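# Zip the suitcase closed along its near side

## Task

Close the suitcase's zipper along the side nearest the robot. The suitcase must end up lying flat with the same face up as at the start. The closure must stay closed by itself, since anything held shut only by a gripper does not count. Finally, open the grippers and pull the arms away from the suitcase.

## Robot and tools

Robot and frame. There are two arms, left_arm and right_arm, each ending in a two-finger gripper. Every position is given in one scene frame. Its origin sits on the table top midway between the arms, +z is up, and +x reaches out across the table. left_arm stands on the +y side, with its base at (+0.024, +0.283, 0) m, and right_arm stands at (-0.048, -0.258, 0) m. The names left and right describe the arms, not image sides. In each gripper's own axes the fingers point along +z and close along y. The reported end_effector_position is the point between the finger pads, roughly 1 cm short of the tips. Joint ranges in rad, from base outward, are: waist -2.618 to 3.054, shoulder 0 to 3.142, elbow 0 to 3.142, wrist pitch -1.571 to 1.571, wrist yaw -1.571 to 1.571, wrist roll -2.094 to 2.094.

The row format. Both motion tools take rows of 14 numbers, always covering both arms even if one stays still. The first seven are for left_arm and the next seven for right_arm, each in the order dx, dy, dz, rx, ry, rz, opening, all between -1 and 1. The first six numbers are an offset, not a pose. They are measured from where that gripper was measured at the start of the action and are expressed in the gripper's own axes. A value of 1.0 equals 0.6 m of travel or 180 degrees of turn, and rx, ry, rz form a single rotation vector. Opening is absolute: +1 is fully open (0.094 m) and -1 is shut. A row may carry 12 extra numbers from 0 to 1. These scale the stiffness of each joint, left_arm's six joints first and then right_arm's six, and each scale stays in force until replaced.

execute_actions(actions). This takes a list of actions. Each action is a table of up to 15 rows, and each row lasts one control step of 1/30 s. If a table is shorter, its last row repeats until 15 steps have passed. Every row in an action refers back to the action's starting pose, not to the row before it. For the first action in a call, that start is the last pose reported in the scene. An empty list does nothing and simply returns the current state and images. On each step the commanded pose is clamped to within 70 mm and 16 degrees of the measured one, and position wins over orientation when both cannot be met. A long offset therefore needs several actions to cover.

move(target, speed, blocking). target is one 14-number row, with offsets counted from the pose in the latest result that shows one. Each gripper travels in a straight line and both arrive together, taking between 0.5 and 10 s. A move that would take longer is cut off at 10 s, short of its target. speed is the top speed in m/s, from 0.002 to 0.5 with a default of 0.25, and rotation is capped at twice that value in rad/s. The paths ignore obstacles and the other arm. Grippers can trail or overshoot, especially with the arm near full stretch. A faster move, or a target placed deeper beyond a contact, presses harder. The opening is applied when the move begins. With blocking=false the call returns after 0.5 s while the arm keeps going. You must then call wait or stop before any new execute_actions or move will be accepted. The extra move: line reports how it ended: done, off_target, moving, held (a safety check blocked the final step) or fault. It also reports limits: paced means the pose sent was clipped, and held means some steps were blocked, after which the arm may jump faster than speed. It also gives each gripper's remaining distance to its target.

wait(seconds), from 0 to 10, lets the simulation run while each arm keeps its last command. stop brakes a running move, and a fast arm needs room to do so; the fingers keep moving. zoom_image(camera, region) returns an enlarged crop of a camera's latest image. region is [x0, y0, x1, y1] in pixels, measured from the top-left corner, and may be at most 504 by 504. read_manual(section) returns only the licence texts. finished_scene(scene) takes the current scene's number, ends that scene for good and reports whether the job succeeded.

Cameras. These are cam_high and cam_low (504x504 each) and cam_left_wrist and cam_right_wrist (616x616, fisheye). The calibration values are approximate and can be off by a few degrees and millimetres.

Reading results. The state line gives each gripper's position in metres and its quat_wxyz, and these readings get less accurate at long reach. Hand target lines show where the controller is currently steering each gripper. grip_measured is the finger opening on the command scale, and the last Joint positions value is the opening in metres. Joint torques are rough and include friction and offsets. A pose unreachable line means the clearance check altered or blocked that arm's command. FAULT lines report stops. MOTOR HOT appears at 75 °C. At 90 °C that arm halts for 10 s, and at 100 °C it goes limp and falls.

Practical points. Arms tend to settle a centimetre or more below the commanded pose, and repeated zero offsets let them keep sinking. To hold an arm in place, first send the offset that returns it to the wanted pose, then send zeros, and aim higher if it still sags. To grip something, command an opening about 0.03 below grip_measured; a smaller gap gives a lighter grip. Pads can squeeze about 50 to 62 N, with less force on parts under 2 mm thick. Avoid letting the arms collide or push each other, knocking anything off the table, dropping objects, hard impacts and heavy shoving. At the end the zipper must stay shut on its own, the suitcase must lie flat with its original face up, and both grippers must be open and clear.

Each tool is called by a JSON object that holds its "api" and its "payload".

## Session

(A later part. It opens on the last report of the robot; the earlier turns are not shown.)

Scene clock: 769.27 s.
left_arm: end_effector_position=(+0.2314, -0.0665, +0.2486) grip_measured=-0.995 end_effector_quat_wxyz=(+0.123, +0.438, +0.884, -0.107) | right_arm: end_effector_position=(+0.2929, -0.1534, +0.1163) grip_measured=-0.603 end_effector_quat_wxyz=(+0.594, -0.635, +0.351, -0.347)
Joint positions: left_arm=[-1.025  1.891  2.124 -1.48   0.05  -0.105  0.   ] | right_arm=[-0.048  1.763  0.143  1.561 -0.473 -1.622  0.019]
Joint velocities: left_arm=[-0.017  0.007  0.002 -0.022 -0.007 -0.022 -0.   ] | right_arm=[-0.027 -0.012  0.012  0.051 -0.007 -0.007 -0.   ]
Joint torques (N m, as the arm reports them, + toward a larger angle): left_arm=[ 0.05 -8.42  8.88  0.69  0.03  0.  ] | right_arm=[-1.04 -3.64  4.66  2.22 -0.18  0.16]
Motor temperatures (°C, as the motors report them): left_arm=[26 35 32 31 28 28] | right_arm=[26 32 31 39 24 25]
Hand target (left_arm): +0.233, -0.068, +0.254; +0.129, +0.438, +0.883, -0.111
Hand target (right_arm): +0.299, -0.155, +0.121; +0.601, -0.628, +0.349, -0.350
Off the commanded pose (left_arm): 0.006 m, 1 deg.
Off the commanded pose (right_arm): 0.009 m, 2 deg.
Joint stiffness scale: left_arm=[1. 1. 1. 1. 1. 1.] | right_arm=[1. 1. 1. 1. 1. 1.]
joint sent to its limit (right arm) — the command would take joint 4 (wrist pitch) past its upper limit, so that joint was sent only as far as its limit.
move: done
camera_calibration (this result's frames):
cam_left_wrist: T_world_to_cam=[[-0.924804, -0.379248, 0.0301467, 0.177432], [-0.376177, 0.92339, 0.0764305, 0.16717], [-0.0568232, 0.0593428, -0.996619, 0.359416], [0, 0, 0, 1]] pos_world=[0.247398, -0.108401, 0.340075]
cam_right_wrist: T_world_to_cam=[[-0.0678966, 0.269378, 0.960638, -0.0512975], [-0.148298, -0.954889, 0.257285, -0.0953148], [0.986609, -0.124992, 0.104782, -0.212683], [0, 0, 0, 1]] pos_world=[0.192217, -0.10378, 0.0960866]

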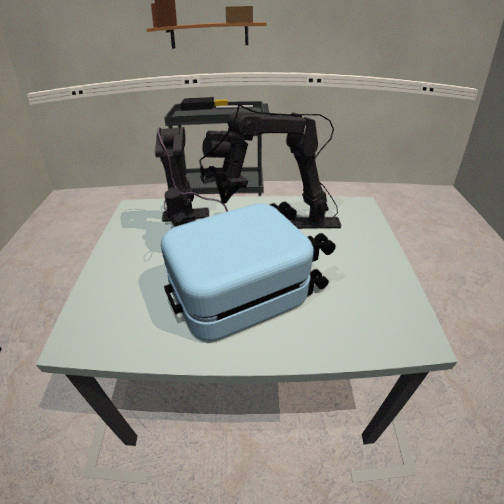

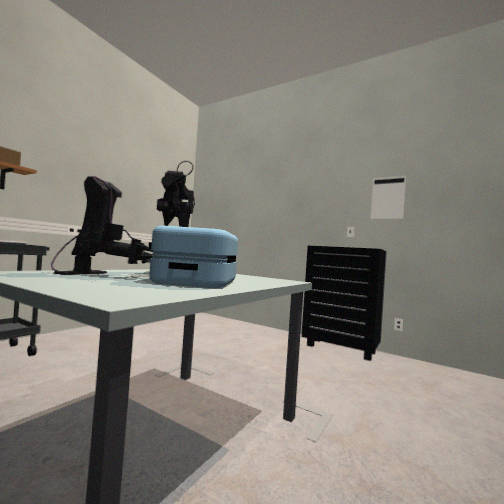

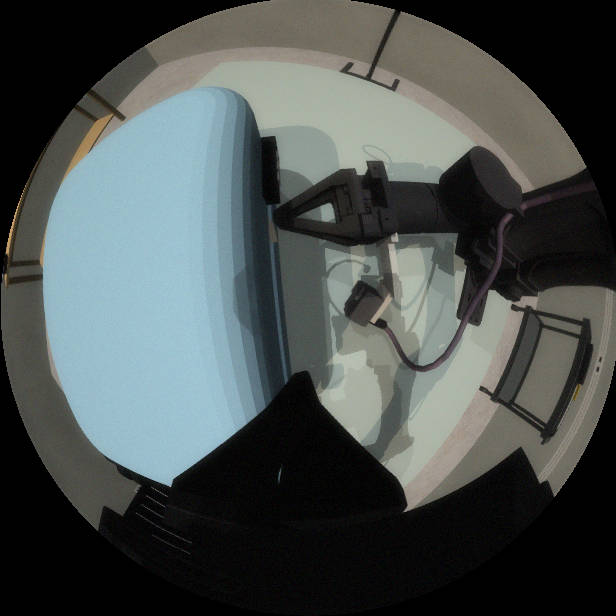

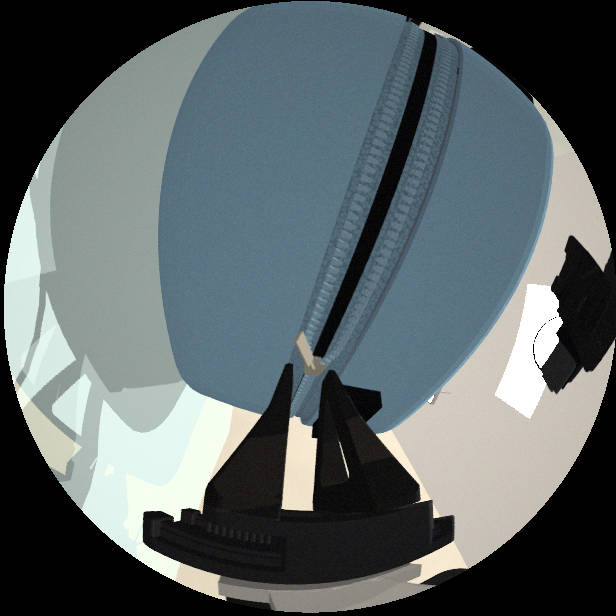

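{"api": "execute_actions", "payload": {"actions": [[[0,0,-0.008,0,0,0,-1, 0.002,-0.005,0.004,0.003,0,0,-0.6],[0,0,-0.008,0,0,0,-1, 0.003,-0.008,0.006,0.0045,0,0,-0.6],[0,0,-0.008,0,0,0,-1, 0.004,-0.010,0.008,0.006,0,0,-0.6],[0,0,-0.008,0,0,0,-1, 0.005,-0.012,0.010,0.007,0,0,-0.6],[0,0,-0.008,0,0,0,-1, 0.0058,-0.014,0.0115,0.0085,0,0,-0.6],[0,0,-0.008,0,0,0,-1, 0.0065,-0.0158,0.0128,0.0094,0,0,-0.6]]]}}

{"api": "zoom_image", "payload": {"camera": "cam_right_wrist", "region": [230, 270, 390, 430]}}

Scene clock: 785.50 s.
left_arm: end_effector_position=(+0.2297, -0.0636, +0.2475) grip_measured=-0.995 end_effector_quat_wxyz=(+0.117, +0.439, +0.885, -0.103) | right_arm: end_effector_position=(+0.2965, -0.1531, +0.1206) grip_measured=-0.603 end_effector_quat_wxyz=(+0.597, -0.632, +0.347, -0.351)
Joint positions: left_arm=[-1.025  1.891  2.124 -1.494  0.05  -0.105  0.   ] | right_arm=[-0.048  1.763  0.157  1.562 -0.473 -1.621  0.019]
Joint velocities: left_arm=[ 0.017  0.002  0.002 -0.037 -0.007 -0.051 -0.   ] | right_arm=[ 0.007 -0.007  0.017 -0.051  0.051  0.007 -0.   ]
Joint torques (N m, as the arm reports them, + toward a larger angle): left_arm=[ 0.04 -8.37  8.9   0.62  0.02  0.03] | right_arm=[ 0.13 -4.9   4.47  2.   -0.01  0.15]
Motor temperatures (°C, as the motors report them): left_arm=[26 34 33 30 28 28] | right_arm=[26 32 31 39 24 25]
Hand target (left_arm): +0.231, -0.065, +0.253; +0.123, +0.438, +0.884, -0.107
Hand target (right_arm): +0.302, -0.152, +0.125; +0.604, -0.626, +0.346, -0.352
Off the commanded pose (left_arm): 0.006 m, 1 deg.
Off the commanded pose (right_arm): 0.007 m, 1 deg.
Joint stiffness scale: left_arm=[1. 1. 1. 1. 1. 1.] | right_arm=[1. 1. 1. 1. 1. 1.]
camera_calibration (this result's frames):
cam_left_wrist: T_world_to_cam=[[-0.924572, -0.379624, 0.0324556, 0.17627], [-0.375558, 0.922389, 0.0903001, 0.160337], [-0.0642167, 0.0713, -0.995386, 0.360218], [0, 0, 0, 1]] pos_world=[0.246322, -0.106661, 0.338356]
cam_right_wrist: T_world_to_cam=[[-0.0824109, 0.26743, 0.960047, -0.0511618], [-0.151818, -0.955449, 0.253117, -0.0941341], [0.984967, -0.124893, 0.11934, -0.217937], [0, 0, 0, 1]] pos_world=[0.196153, -0.103477, 0.0989533]

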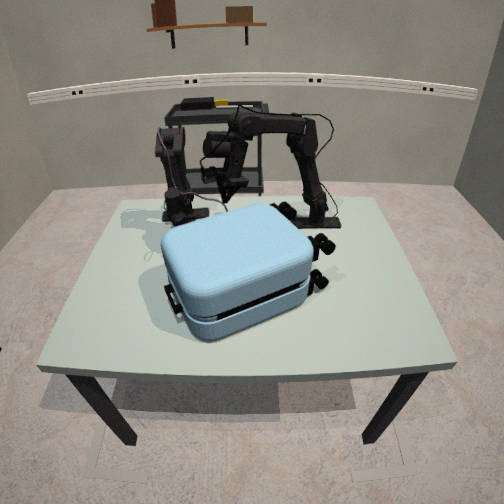

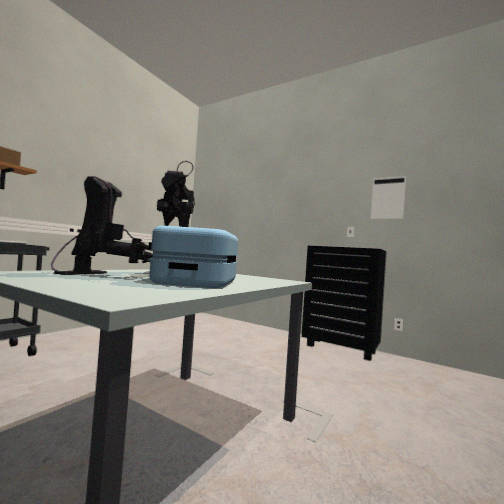

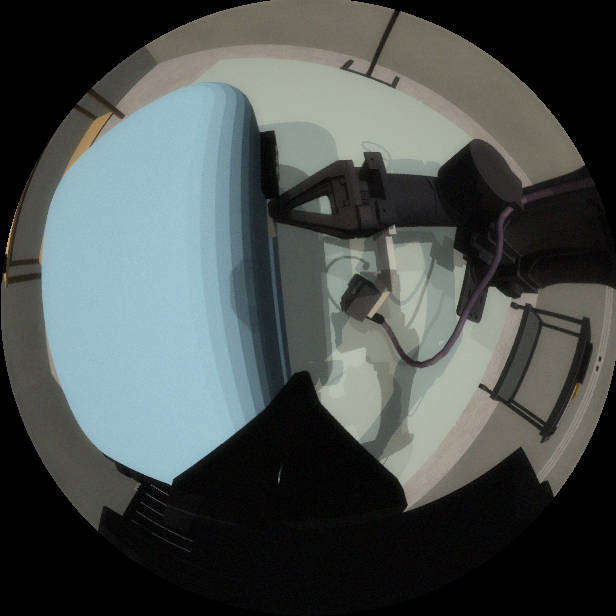

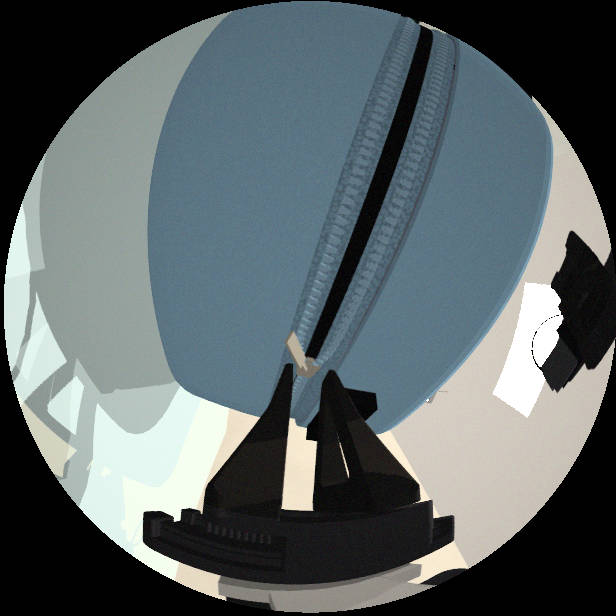

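Region (230, 270, 390, 430) of cam_right_wrist's 616x616 image, scaled by 3.150, with more detail than that image has.

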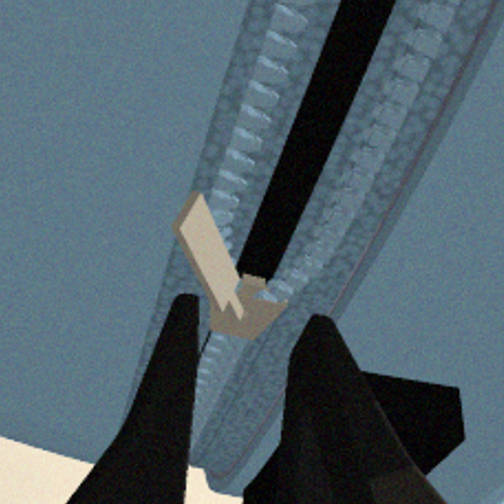

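{"api": "execute_actions", "payload": {"actions": [[[0,0,0,0,0,0,-1, 0.004,-0.005,0.008,0.003,0,0,-0.6],[0,0,0,0,0,0,-1, 0.005,-0.005,0.010,0.0025,0,0,-0.6],[0,0,0,0,0,0,-1, 0.006,-0.0045,0.012,0.002,0,0,-0.6],[0,0,0,0,0,0,-1, 0.007,-0.0045,0.014,0.0015,0,0,-0.6],[0,0,0,0,0,0,-1, 0.008,-0.004,0.016,0.001,0,0,-0.6],[0,0,0,0,0,0,-1, 0.009,-0.004,0.0175,0.0005,0,0,-0.6],[0,0,0,0,0,0,-1, 0.0098,-0.0035,0.019,0,0,0,-0.6]]]}}

{"api": "zoom_image", "payload": {"camera": "cam_right_wrist", "region": [230, 270, 390, 430]}}

Scene clock: 795.03 s.
left_arm: end_effector_position=(+0.2296, -0.0635, +0.2475) grip_measured=-0.995 end_effector_quat_wxyz=(+0.117, +0.439, +0.885, -0.103) | right_arm: end_effector_position=(+0.3036, -0.1526, +0.1208) grip_measured=-0.603 end_effector_quat_wxyz=(+0.596, -0.634, +0.348, -0.350)
Joint positions: left_arm=[-1.025  1.891  2.124 -1.494  0.05  -0.105  0.   ] | right_arm=[-0.048  1.763  0.186  1.527 -0.473 -1.624  0.019]
Joint velocities: left_arm=[ 0.002 -0.012 -0.002 -0.051  0.007  0.007 -0.001] | right_arm=[ 0.002 -0.017 -0.007 -0.051  0.037  0.007  0.   ]
Joint torques (N m, as the arm reports them, + toward a larger angle): left_arm=[-0.01 -8.69  6.63  0.74  0.04 -0.02] | right_arm=[ 0.03 -4.46  4.92  1.96 -0.02  0.03]
Motor temperatures (°C, as the motors report them): left_arm=[26 34 33 30 28 28] | right_arm=[26 32 31 39 24 25]
Hand target (left_arm): +0.230, -0.064, +0.248; +0.117, +0.439, +0.885, -0.103
Hand target (right_arm): +0.309, -0.152, +0.123; +0.597, -0.632, +0.347, -0.351
Off the commanded pose (left_arm): 0.000 m, 0 deg.
Off the commanded pose (right_arm): 0.006 m, 0 deg.
Joint stiffness scale: left_arm=[1. 1. 1. 1. 1. 1.] | right_arm=[1. 1. 1. 1. 1. 1.]
camera_calibration (this result's frames):
cam_left_wrist: T_world_to_cam=[[-0.924565, -0.379634, 0.0325179, 0.176239], [-0.37554, 0.92236, 0.0906747, 0.160152], [-0.0644164, 0.0716229, -0.99535, 0.360238], [0, 0, 0, 1]] pos_world=[0.246293, -0.106613, 0.33831]
cam_right_wrist: T_world_to_cam=[[-0.077906, 0.269995, 0.959705, -0.0518351], [-0.150507, -0.954783, 0.256393, -0.0933564], [0.985535, -0.124468, 0.11502, -0.224533], [0, 0, 0, 1]] pos_world=[0.203196, -0.103087, 0.099508]

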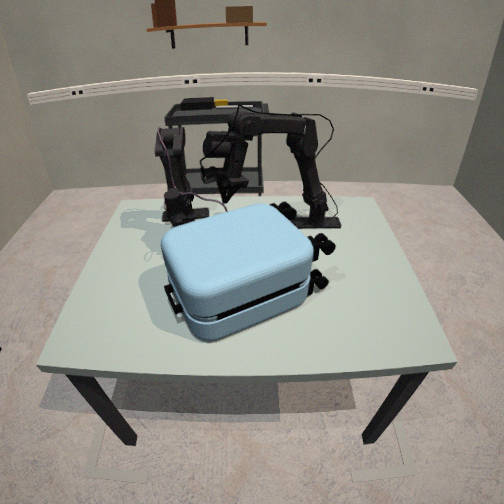

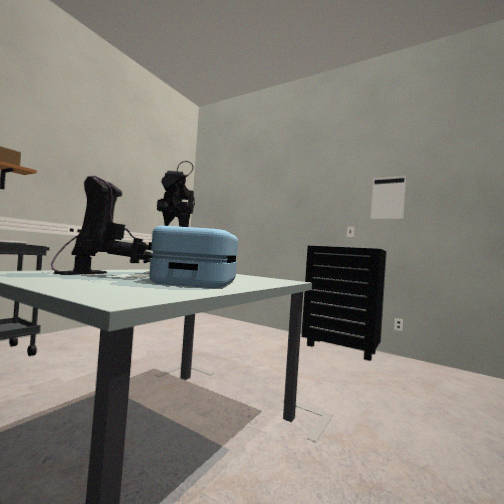

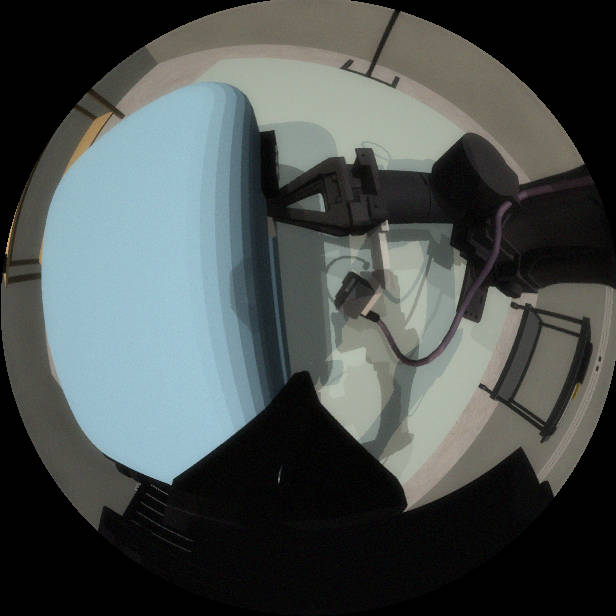

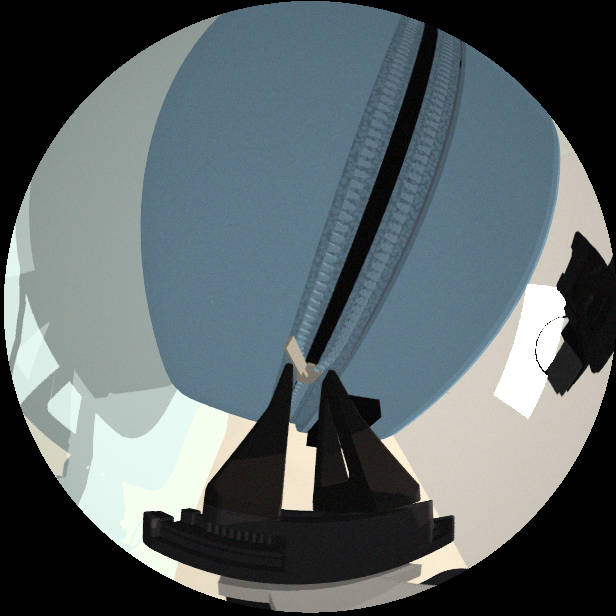

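Region (230, 270, 390, 430) of cam_right_wrist's 616x616 image, scaled by 3.150, with more detail than that image has.

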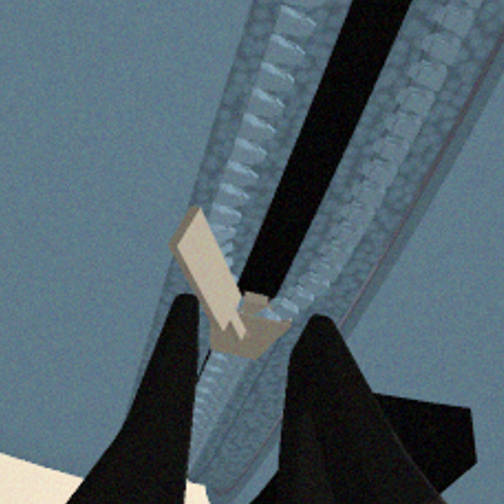

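{"api": "zoom_image", "payload": {"camera": "cam_left_wrist", "region": [230, 150, 350, 270]}}

Region (230, 150, 350, 270) of cam_left_wrist's 616x616 image, scaled by 4.200, with more detail than that image has.

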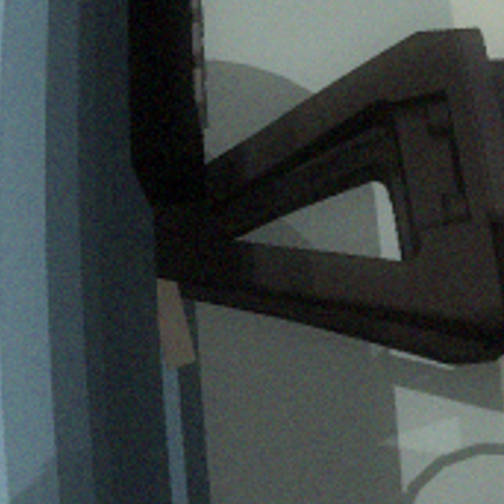

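{"api": "move", "payload": {"target": [0,0,0,0,0,0,-1, -0.0353,0.0072,0.0055,-0.0054,-0.026,0,-0.6], "speed": 0.03}}

{"api": "zoom_image", "payload": {"camera": "cam_right_wrist", "region": [230, 280, 390, 440]}}

{"api": "zoom_image", "payload": {"camera": "cam_left_wrist", "region": [230, 150, 350, 270]}}

Scene clock: 807.53 s.
left_arm: end_effector_position=(+0.2296, -0.0635, +0.2475) grip_measured=-0.995 end_effector_quat_wxyz=(+0.117, +0.439, +0.885, -0.103) | right_arm: end_effector_position=(+0.3015, -0.1472, +0.1193) grip_measured=-0.603 end_effector_quat_wxyz=(+0.596, -0.640, +0.340, -0.345)
Joint positions: left_arm=[-1.025  1.891  2.124 -1.494  0.05  -0.105  0.   ] | right_arm=[-0.036  1.763  0.186  1.52  -0.482 -1.633  0.019]
Joint velocities: left_arm=[ 0.002 -0.002  0.002  0.022  0.037 -0.007  0.   ] | right_arm=[-0.007 -0.002 -0.002 -0.051 -0.007 -0.007 -0.   ]
Joint torques (N m, as the arm reports them, + toward a larger angle): left_arm=[ 0.02 -8.73  6.65  0.73  0.02 -0.01] | right_arm=[ 2.14 -5.15  2.79  1.81 -0.47  0.03]
Motor temperatures (°C, as the motors report them): left_arm=[26 34 32 30 28 28] | right_arm=[26 32 31 39 24 25]
Hand target (left_arm): +0.230, -0.064, +0.247; +0.117, +0.439, +0.885, -0.103
Hand target (right_arm): +0.295, -0.134, +0.116; +0.604, -0.652, +0.327, -0.321
Off the commanded pose (left_arm): 0.000 m, 0 deg.
Off the commanded pose (right_arm): 0.016 m, 4 deg.
Joint stiffness scale: left_arm=[1. 1. 1. 1. 1. 1.] | right_arm=[1. 1. 1. 1. 1. 1.]
move: off_target (right_arm)
camera_calibration (this result's frames):
cam_left_wrist: T_world_to_cam=[[-0.924565, -0.379634, 0.0325179, 0.176239], [-0.37554, 0.92236, 0.0906747, 0.160152], [-0.0644164, 0.0716229, -0.99535, 0.360238], [0, 0, 0, 1]] pos_world=[0.246293, -0.106613, 0.33831]
cam_right_wrist: T_world_to_cam=[[-0.082011, 0.276427, 0.957529, -0.0495714], [-0.129942, -0.95553, 0.264721, -0.0953667], [0.988124, -0.102713, 0.114284, -0.219027], [0, 0, 0, 1]] pos_world=[0.199968, -0.0999199, 0.0977427]

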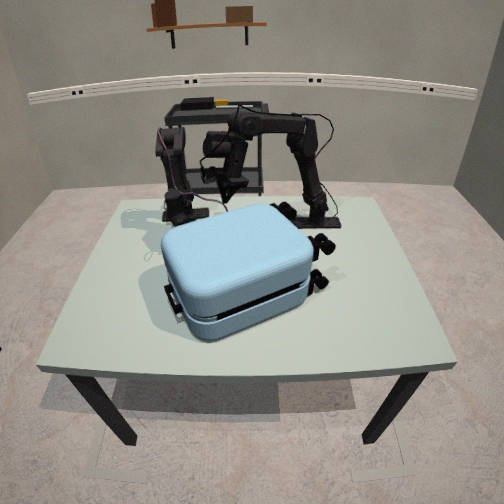

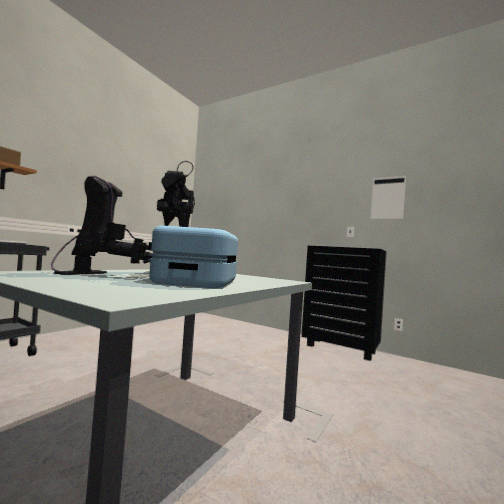

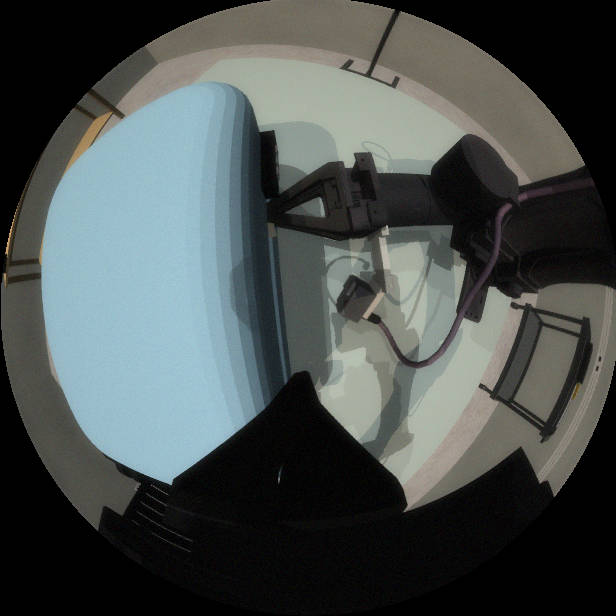

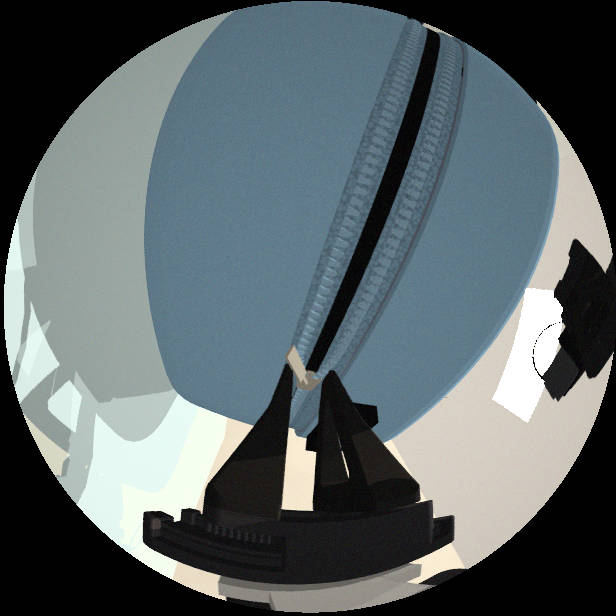

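Region (230, 280, 390, 440) of cam_right_wrist's 616x616 image, scaled by 3.150, with more detail than that image has.

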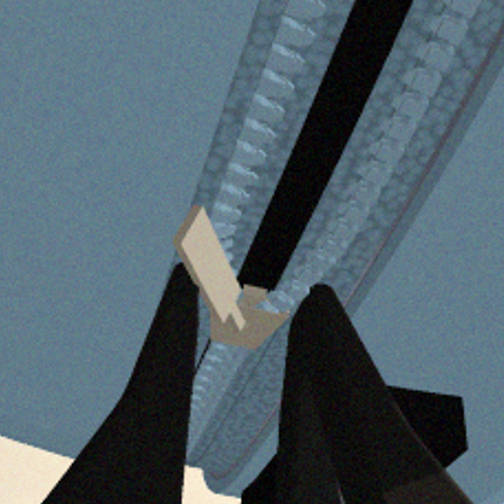

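Region (230, 150, 350, 270) of cam_left_wrist's 616x616 image, scaled by 4.200, with more detail than that image has.

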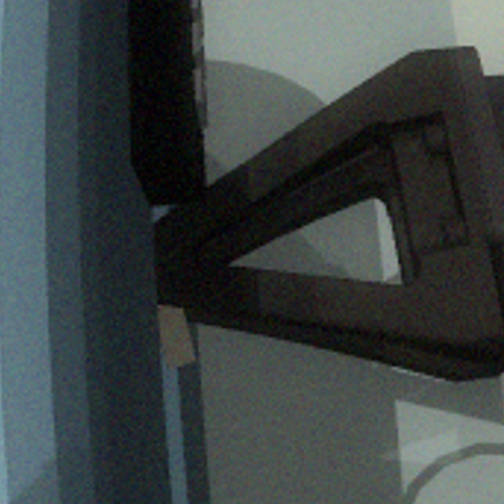

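{"api": "move", "payload": {"target": [0,0,0,0,0,0,-1, -0.0163,-0.0015,-0.0033,0.0017,-0.0223,0,-0.6], "speed": 0.03}}

{"api": "zoom_image", "payload": {"camera": "cam_right_wrist", "region": [230, 280, 390, 440]}}

Scene clock: 843.63 s.
left_arm: end_effector_position=(+0.2296, -0.0635, +0.2475) grip_measured=-0.995 end_effector_quat_wxyz=(+0.117, +0.439, +0.885, -0.103) | right_arm: end_effector_position=(+0.2949, -0.1379, +0.1196) grip_measured=-0.603 end_effector_quat_wxyz=(+0.608, -0.651, +0.318, -0.325)
Joint positions: left_arm=[-1.025  1.891  2.124 -1.494  0.05  -0.105  0.   ] | right_arm=[-0.039  1.763  0.186  1.52  -0.552 -1.638  0.019]
Joint velocities: left_arm=[ 0.007 -0.007  0.002 -0.051 -0.022 -0.022 -0.002] | right_arm=[-0.002 -0.017 -0.032  0.066  0.007  0.007 -0.001]
Joint torques (N m, as the arm reports them, + toward a larger angle): left_arm=[-0.06 -8.66  6.6   0.74  0.02 -0.02] | right_arm=[-1.13 -5.32  2.68  1.96 -0.21  0.04]
Motor temperatures (°C, as the motors report them): left_arm=[26 35 32 30 28 28] | right_arm=[27 32 30 39 24 25]
Hand target (left_arm): +0.230, -0.064, +0.247; +0.117, +0.439, +0.885, -0.103
Hand target (right_arm): +0.295, -0.140, +0.120; +0.609, -0.651, +0.318, -0.323
Off the commanded pose (left_arm): 0.000 m, 0 deg.
Off the commanded pose (right_arm): 0.002 m, 0 deg.
Joint stiffness scale: left_arm=[1. 1. 1. 1. 1. 1.] | right_arm=[1. 1. 1. 1. 1. 1.]
move: done
camera_calibration (this result's frames):
cam_left_wrist: T_world_to_cam=[[-0.924565, -0.379634, 0.0325179, 0.176239], [-0.37554, 0.92236, 0.0906747, 0.160152], [-0.0644164, 0.0716229, -0.99535, 0.360238], [0, 0, 0, 1]] pos_world=[0.246293, -0.106613, 0.33831]
cam_right_wrist: T_world_to_cam=[[-0.102232, 0.269786, 0.957478, -0.0479568], [-0.0663548, -0.962227, 0.264039, -0.107047], [0.992545, -0.0365401, 0.116272, -0.204037], [0, 0, 0, 1]] pos_world=[0.19051, -0.097521, 0.0979059]

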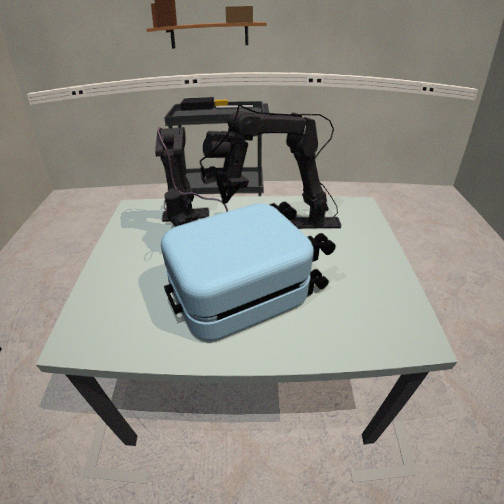

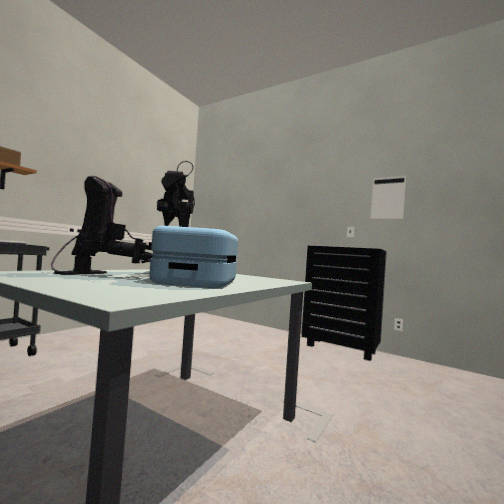

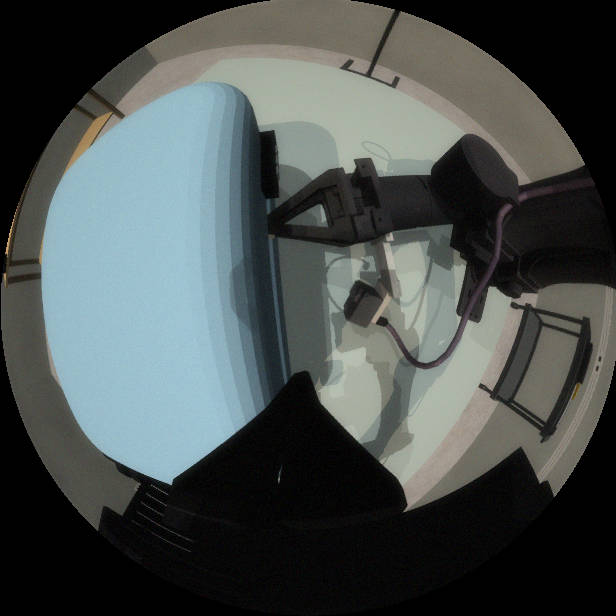

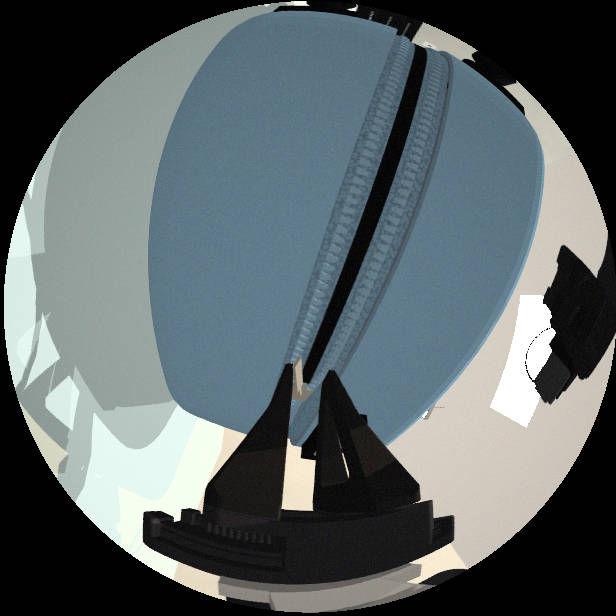

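Region (230, 280, 390, 440) of cam_right_wrist's 616x616 image, scaled by 3.150, with more detail than that image has.

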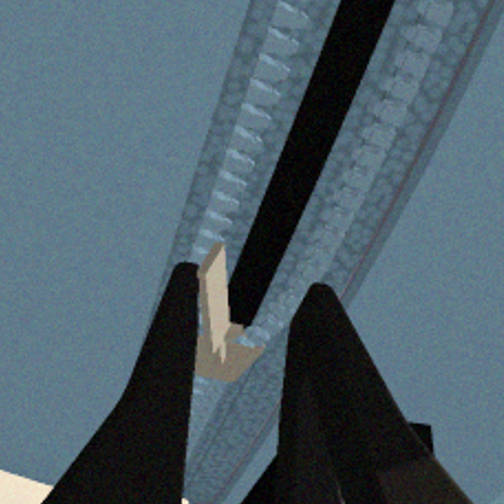

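{"api": "execute_actions", "payload": {"actions": [[[0,0,0,0,0,0,-1, 0,0,0,0,0,0,-0.63],[0,0,0,0,0,0,-1, 0,0,0,0,0,0,-0.66],[0,0,0,0,0,0,-1, 0,0,0,0,0,0,-0.69],[0,0,0,0,0,0,-1, 0,0,0,0,0,0,-0.72],[0,0,0,0,0,0,-1, 0,0,0,0,0,0,-0.75],[0,0,0,0,0,0,-1, 0,0,0,0,0,0,-0.77],[0,0,0,0,0,0,-1, 0,0,0,0,0,0,-0.79],[0,0,0,0,0,0,-1, 0,0,0,0,0,0,-0.81],[0,0,0,0,0,0,-1, 0,0,0,0,0,0,-0.83],[0,0,0,0,0,0,-1, 0,0,0,0,0,0,-0.845],[0,0,0,0,0,0,-1, 0,0,0,0,0,0,-0.86],[0,0,0,0,0,0,-1, 0,0,0,0,0,0,-0.87],[0,0,0,0,0,0,-1, 0,0,0,0,0,0,-0.88]]]}}

{"api": "zoom_image", "payload": {"camera": "cam_right_wrist", "region": [250, 310, 370, 430]}}

Scene clock: 851.27 s.
left_arm: end_effector_position=(+0.2296, -0.0635, +0.2475) grip_measured=-0.995 end_effector_quat_wxyz=(+0.117, +0.439, +0.885, -0.103) | right_arm: end_effector_position=(+0.2946, -0.1375, +0.1197) grip_measured=-0.877 end_effector_quat_wxyz=(+0.608, -0.652, +0.316, -0.325)
Joint positions: left_arm=[-1.025  1.891  2.124 -1.494  0.05  -0.105  0.   ] | right_arm=[-0.039  1.763  0.186  1.52  -0.554 -1.641  0.006]
Joint velocities: left_arm=[ 0.012 -0.007 -0.007  0.066 -0.037 -0.037 -0.001] | right_arm=[-0.002  0.002 -0.002  0.007 -0.007 -0.022 -0.003]
Joint torques (N m, as the arm reports them, + toward a larger angle): left_arm=[-0.02 -8.59  6.57  0.73  0.03 -0.02] | right_arm=[ 0.   -5.14  2.69  2.   -0.01  0.03]
Motor temperatures (°C, as the motors report them): left_arm=[26 35 32 30 28 28] | right_arm=[26 32 30 39 24 25]
Hand target (left_arm): +0.230, -0.064, +0.247; +0.117, +0.439, +0.885, -0.103
Hand target (right_arm): +0.295, -0.138, +0.120; +0.608, -0.651, +0.318, -0.325
Off the commanded pose (left_arm): 0.000 m, 0 deg.
Off the commanded pose (right_arm): 0.000 m, 0 deg.
Joint stiffness scale: left_arm=[1. 1. 1. 1. 1. 1.] | right_arm=[1. 1. 1. 1. 1. 1.]
camera_calibration (this result's frames):
cam_left_wrist: T_world_to_cam=[[-0.924565, -0.379634, 0.0325179, 0.176239], [-0.37554, 0.92236, 0.0906747, 0.160152], [-0.0644164, 0.0716229, -0.99535, 0.360238], [0, 0, 0, 1]] pos_world=[0.246293, -0.106613, 0.33831]
cam_right_wrist: T_world_to_cam=[[-0.104694, 0.271712, 0.956667, -0.0470157], [-0.0641182, -0.961796, 0.266152, -0.107551], [0.992435, -0.0334752, 0.118116, -0.203515], [0, 0, 0, 1]] pos_world=[0.190157, -0.0974798, 0.0976415]

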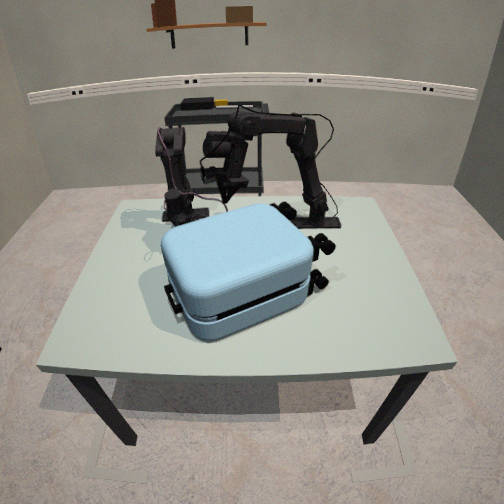

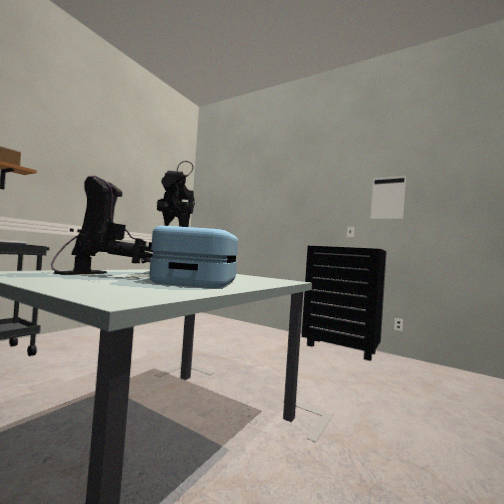

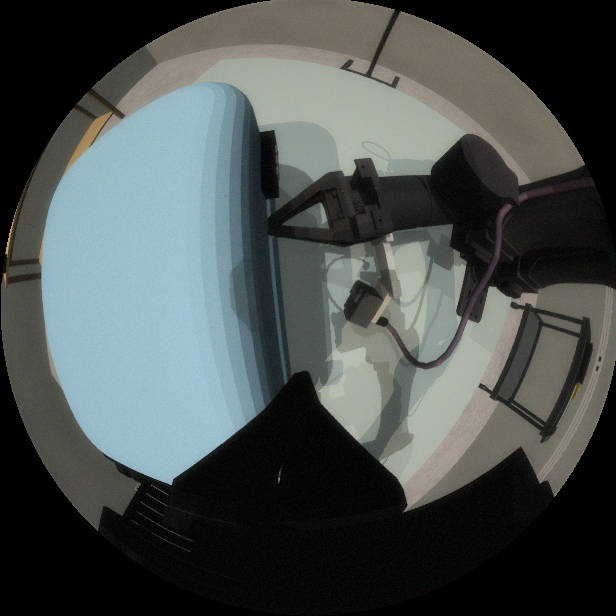

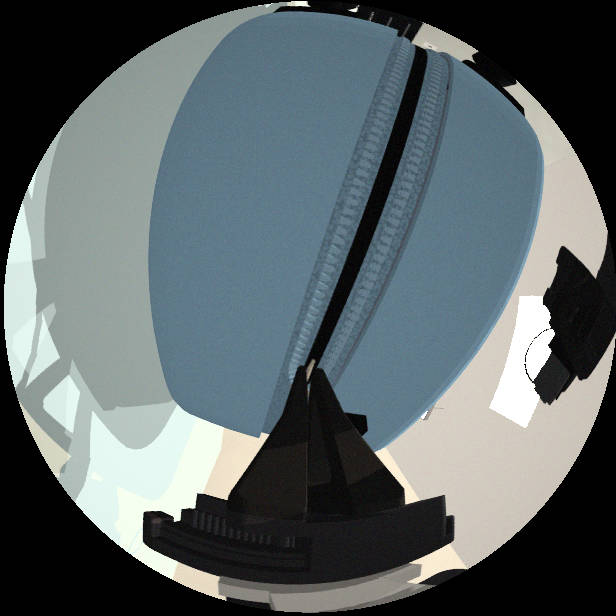

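Region (250, 310, 370, 430) of cam_right_wrist's 616x616 image, scaled by 4.200, with more detail than that image has.

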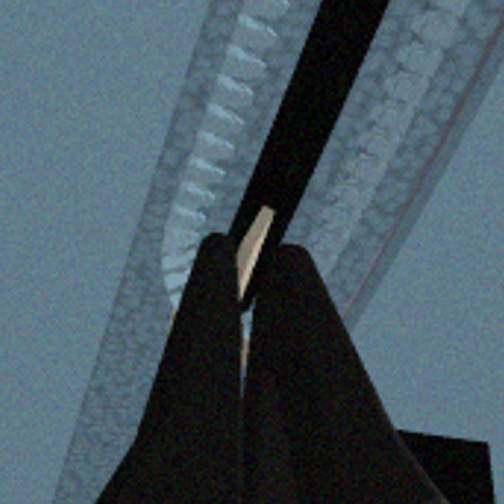

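{"api": "execute_actions", "payload": {"actions": [[[0,0,0,0,0,0,-1, 0,0,0,0,0,0,-0.89],[0,0,0,0,0,0,-1, 0,0,0,0,0,0,-0.90],[0,0,0,0,0,0,-1, 0,0,0,0,0,0,-0.91],[0,0,0,0,0,0,-1, 0,0,0,0,0,0,-0.92],[0,0,0,0,0,0,-1, 0,0,0,0,0,0,-0.93],[0,0,0,0,0,0,-1, 0,0,0,0,0,0,-0.94],[0,0,0,0,0,0,-1, 0,0,0,0,0,0,-0.95],[0,0,0,0,0,0,-1, 0,0,0,0,0,0,-0.96],[0,0,0,0,0,0,-1, 0,0,0,0,0,0,-0.97]]]}}

{"api": "zoom_image", "payload": {"camera": "cam_right_wrist", "region": [250, 310, 370, 430]}}

{"api": "zoom_image", "payload": {"camera": "cam_left_wrist", "region": [240, 180, 340, 280]}}

Scene clock: 859.40 s.
left_arm: end_effector_position=(+0.2296, -0.0635, +0.2475) grip_measured=-0.995 end_effector_quat_wxyz=(+0.117, +0.439, +0.885, -0.103) | right_arm: end_effector_position=(+0.2946, -0.1375, +0.1195) grip_measured=-0.967 end_effector_quat_wxyz=(+0.608, -0.652, +0.315, -0.326)
Joint positions: left_arm=[-1.025  1.891  2.124 -1.494  0.05  -0.105  0.   ] | right_arm=[-0.039  1.763  0.186  1.519 -0.554 -1.643  0.002]
Joint velocities: left_arm=[ 0.022  0.007 -0.007  0.051  0.022  0.007  0.001] | right_arm=[ 0.002 -0.002  0.007  0.022 -0.051 -0.037 -0.001]
Joint torques (N m, as the arm reports them, + toward a larger angle): left_arm=[-0.03 -8.56  6.61  0.73  0.03  0.  ] | right_arm=[ 0.02 -5.14  2.68  2.01 -0.04  0.03]
Motor temperatures (°C, as the motors report them): left_arm=[26 35 32 30 28 28] | right_arm=[26 32 30 39 24 25]
Hand target (left_arm): +0.230, -0.064, +0.247; +0.117, +0.439, +0.885, -0.103
Hand target (right_arm): +0.295, -0.138, +0.120; +0.608, -0.652, +0.316, -0.325
Off the commanded pose (left_arm): 0.000 m, 0 deg.
Off the commanded pose (right_arm): 0.000 m, 0 deg.
Joint stiffness scale: left_arm=[1. 1. 1. 1. 1. 1.] | right_arm=[1. 1. 1. 1. 1. 1.]
camera_calibration (this result's frames):
cam_left_wrist: T_world_to_cam=[[-0.924565, -0.379634, 0.0325179, 0.176239], [-0.37554, 0.92236, 0.0906747, 0.160152], [-0.0644164, 0.0716229, -0.99535, 0.360238], [0, 0, 0, 1]] pos_world=[0.246293, -0.106613, 0.33831]
cam_right_wrist: T_world_to_cam=[[-0.105501, 0.273815, 0.955979, -0.0462457], [-0.0642079, -0.961213, 0.268228, -0.107649], [0.992344, -0.0330831, 0.11899, -0.203509], [0, 0, 0, 1]] pos_world=[0.19016, -0.0975431, 0.0972998]

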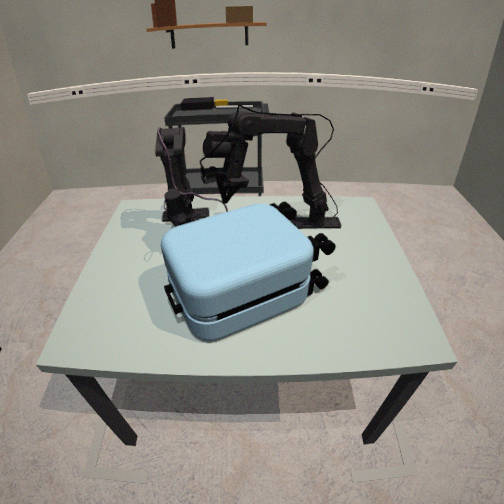

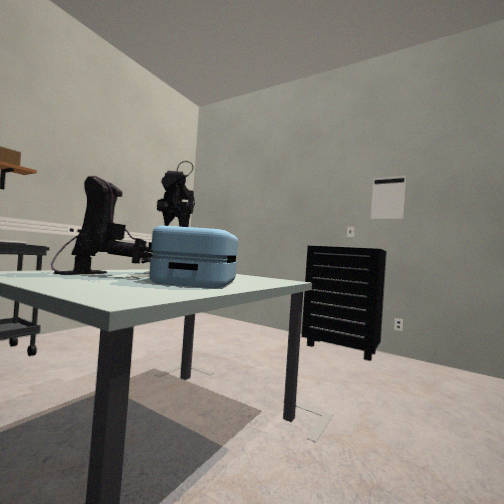

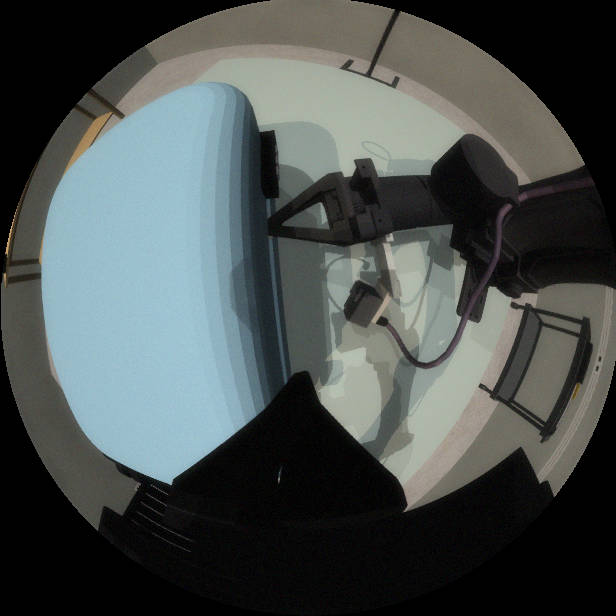

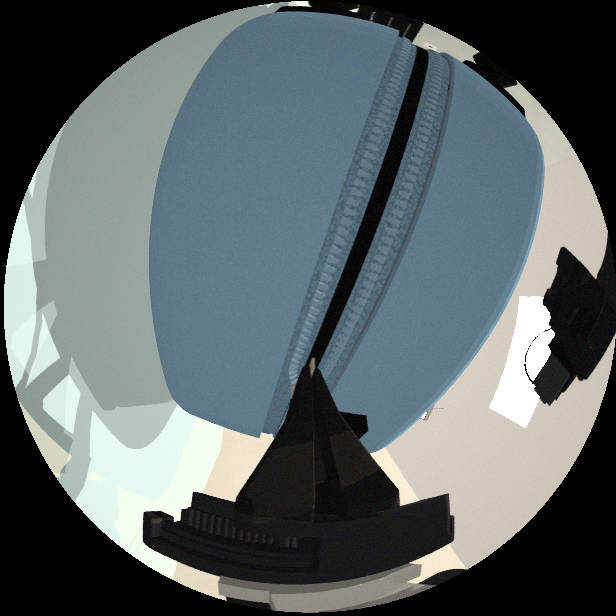

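Region (250, 310, 370, 430) of cam_right_wrist's 616x616 image, scaled by 4.200, with more detail than that image has.

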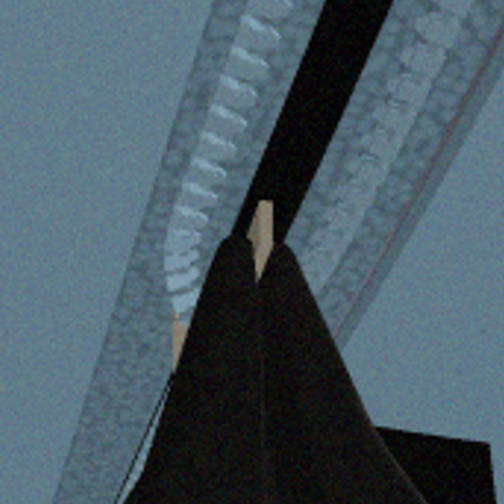

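Region (240, 180, 340, 280) of cam_left_wrist's 616x616 image, scaled by 5.040, with more detail than that image has.

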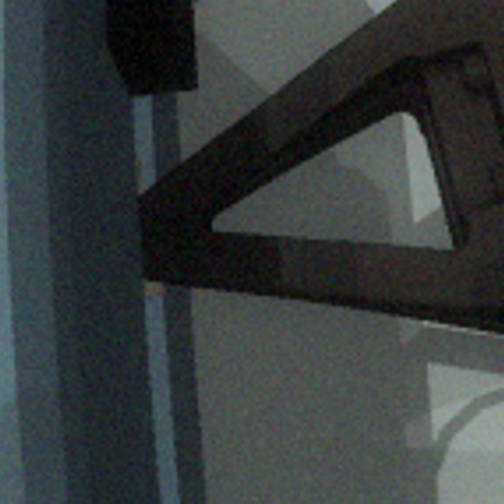

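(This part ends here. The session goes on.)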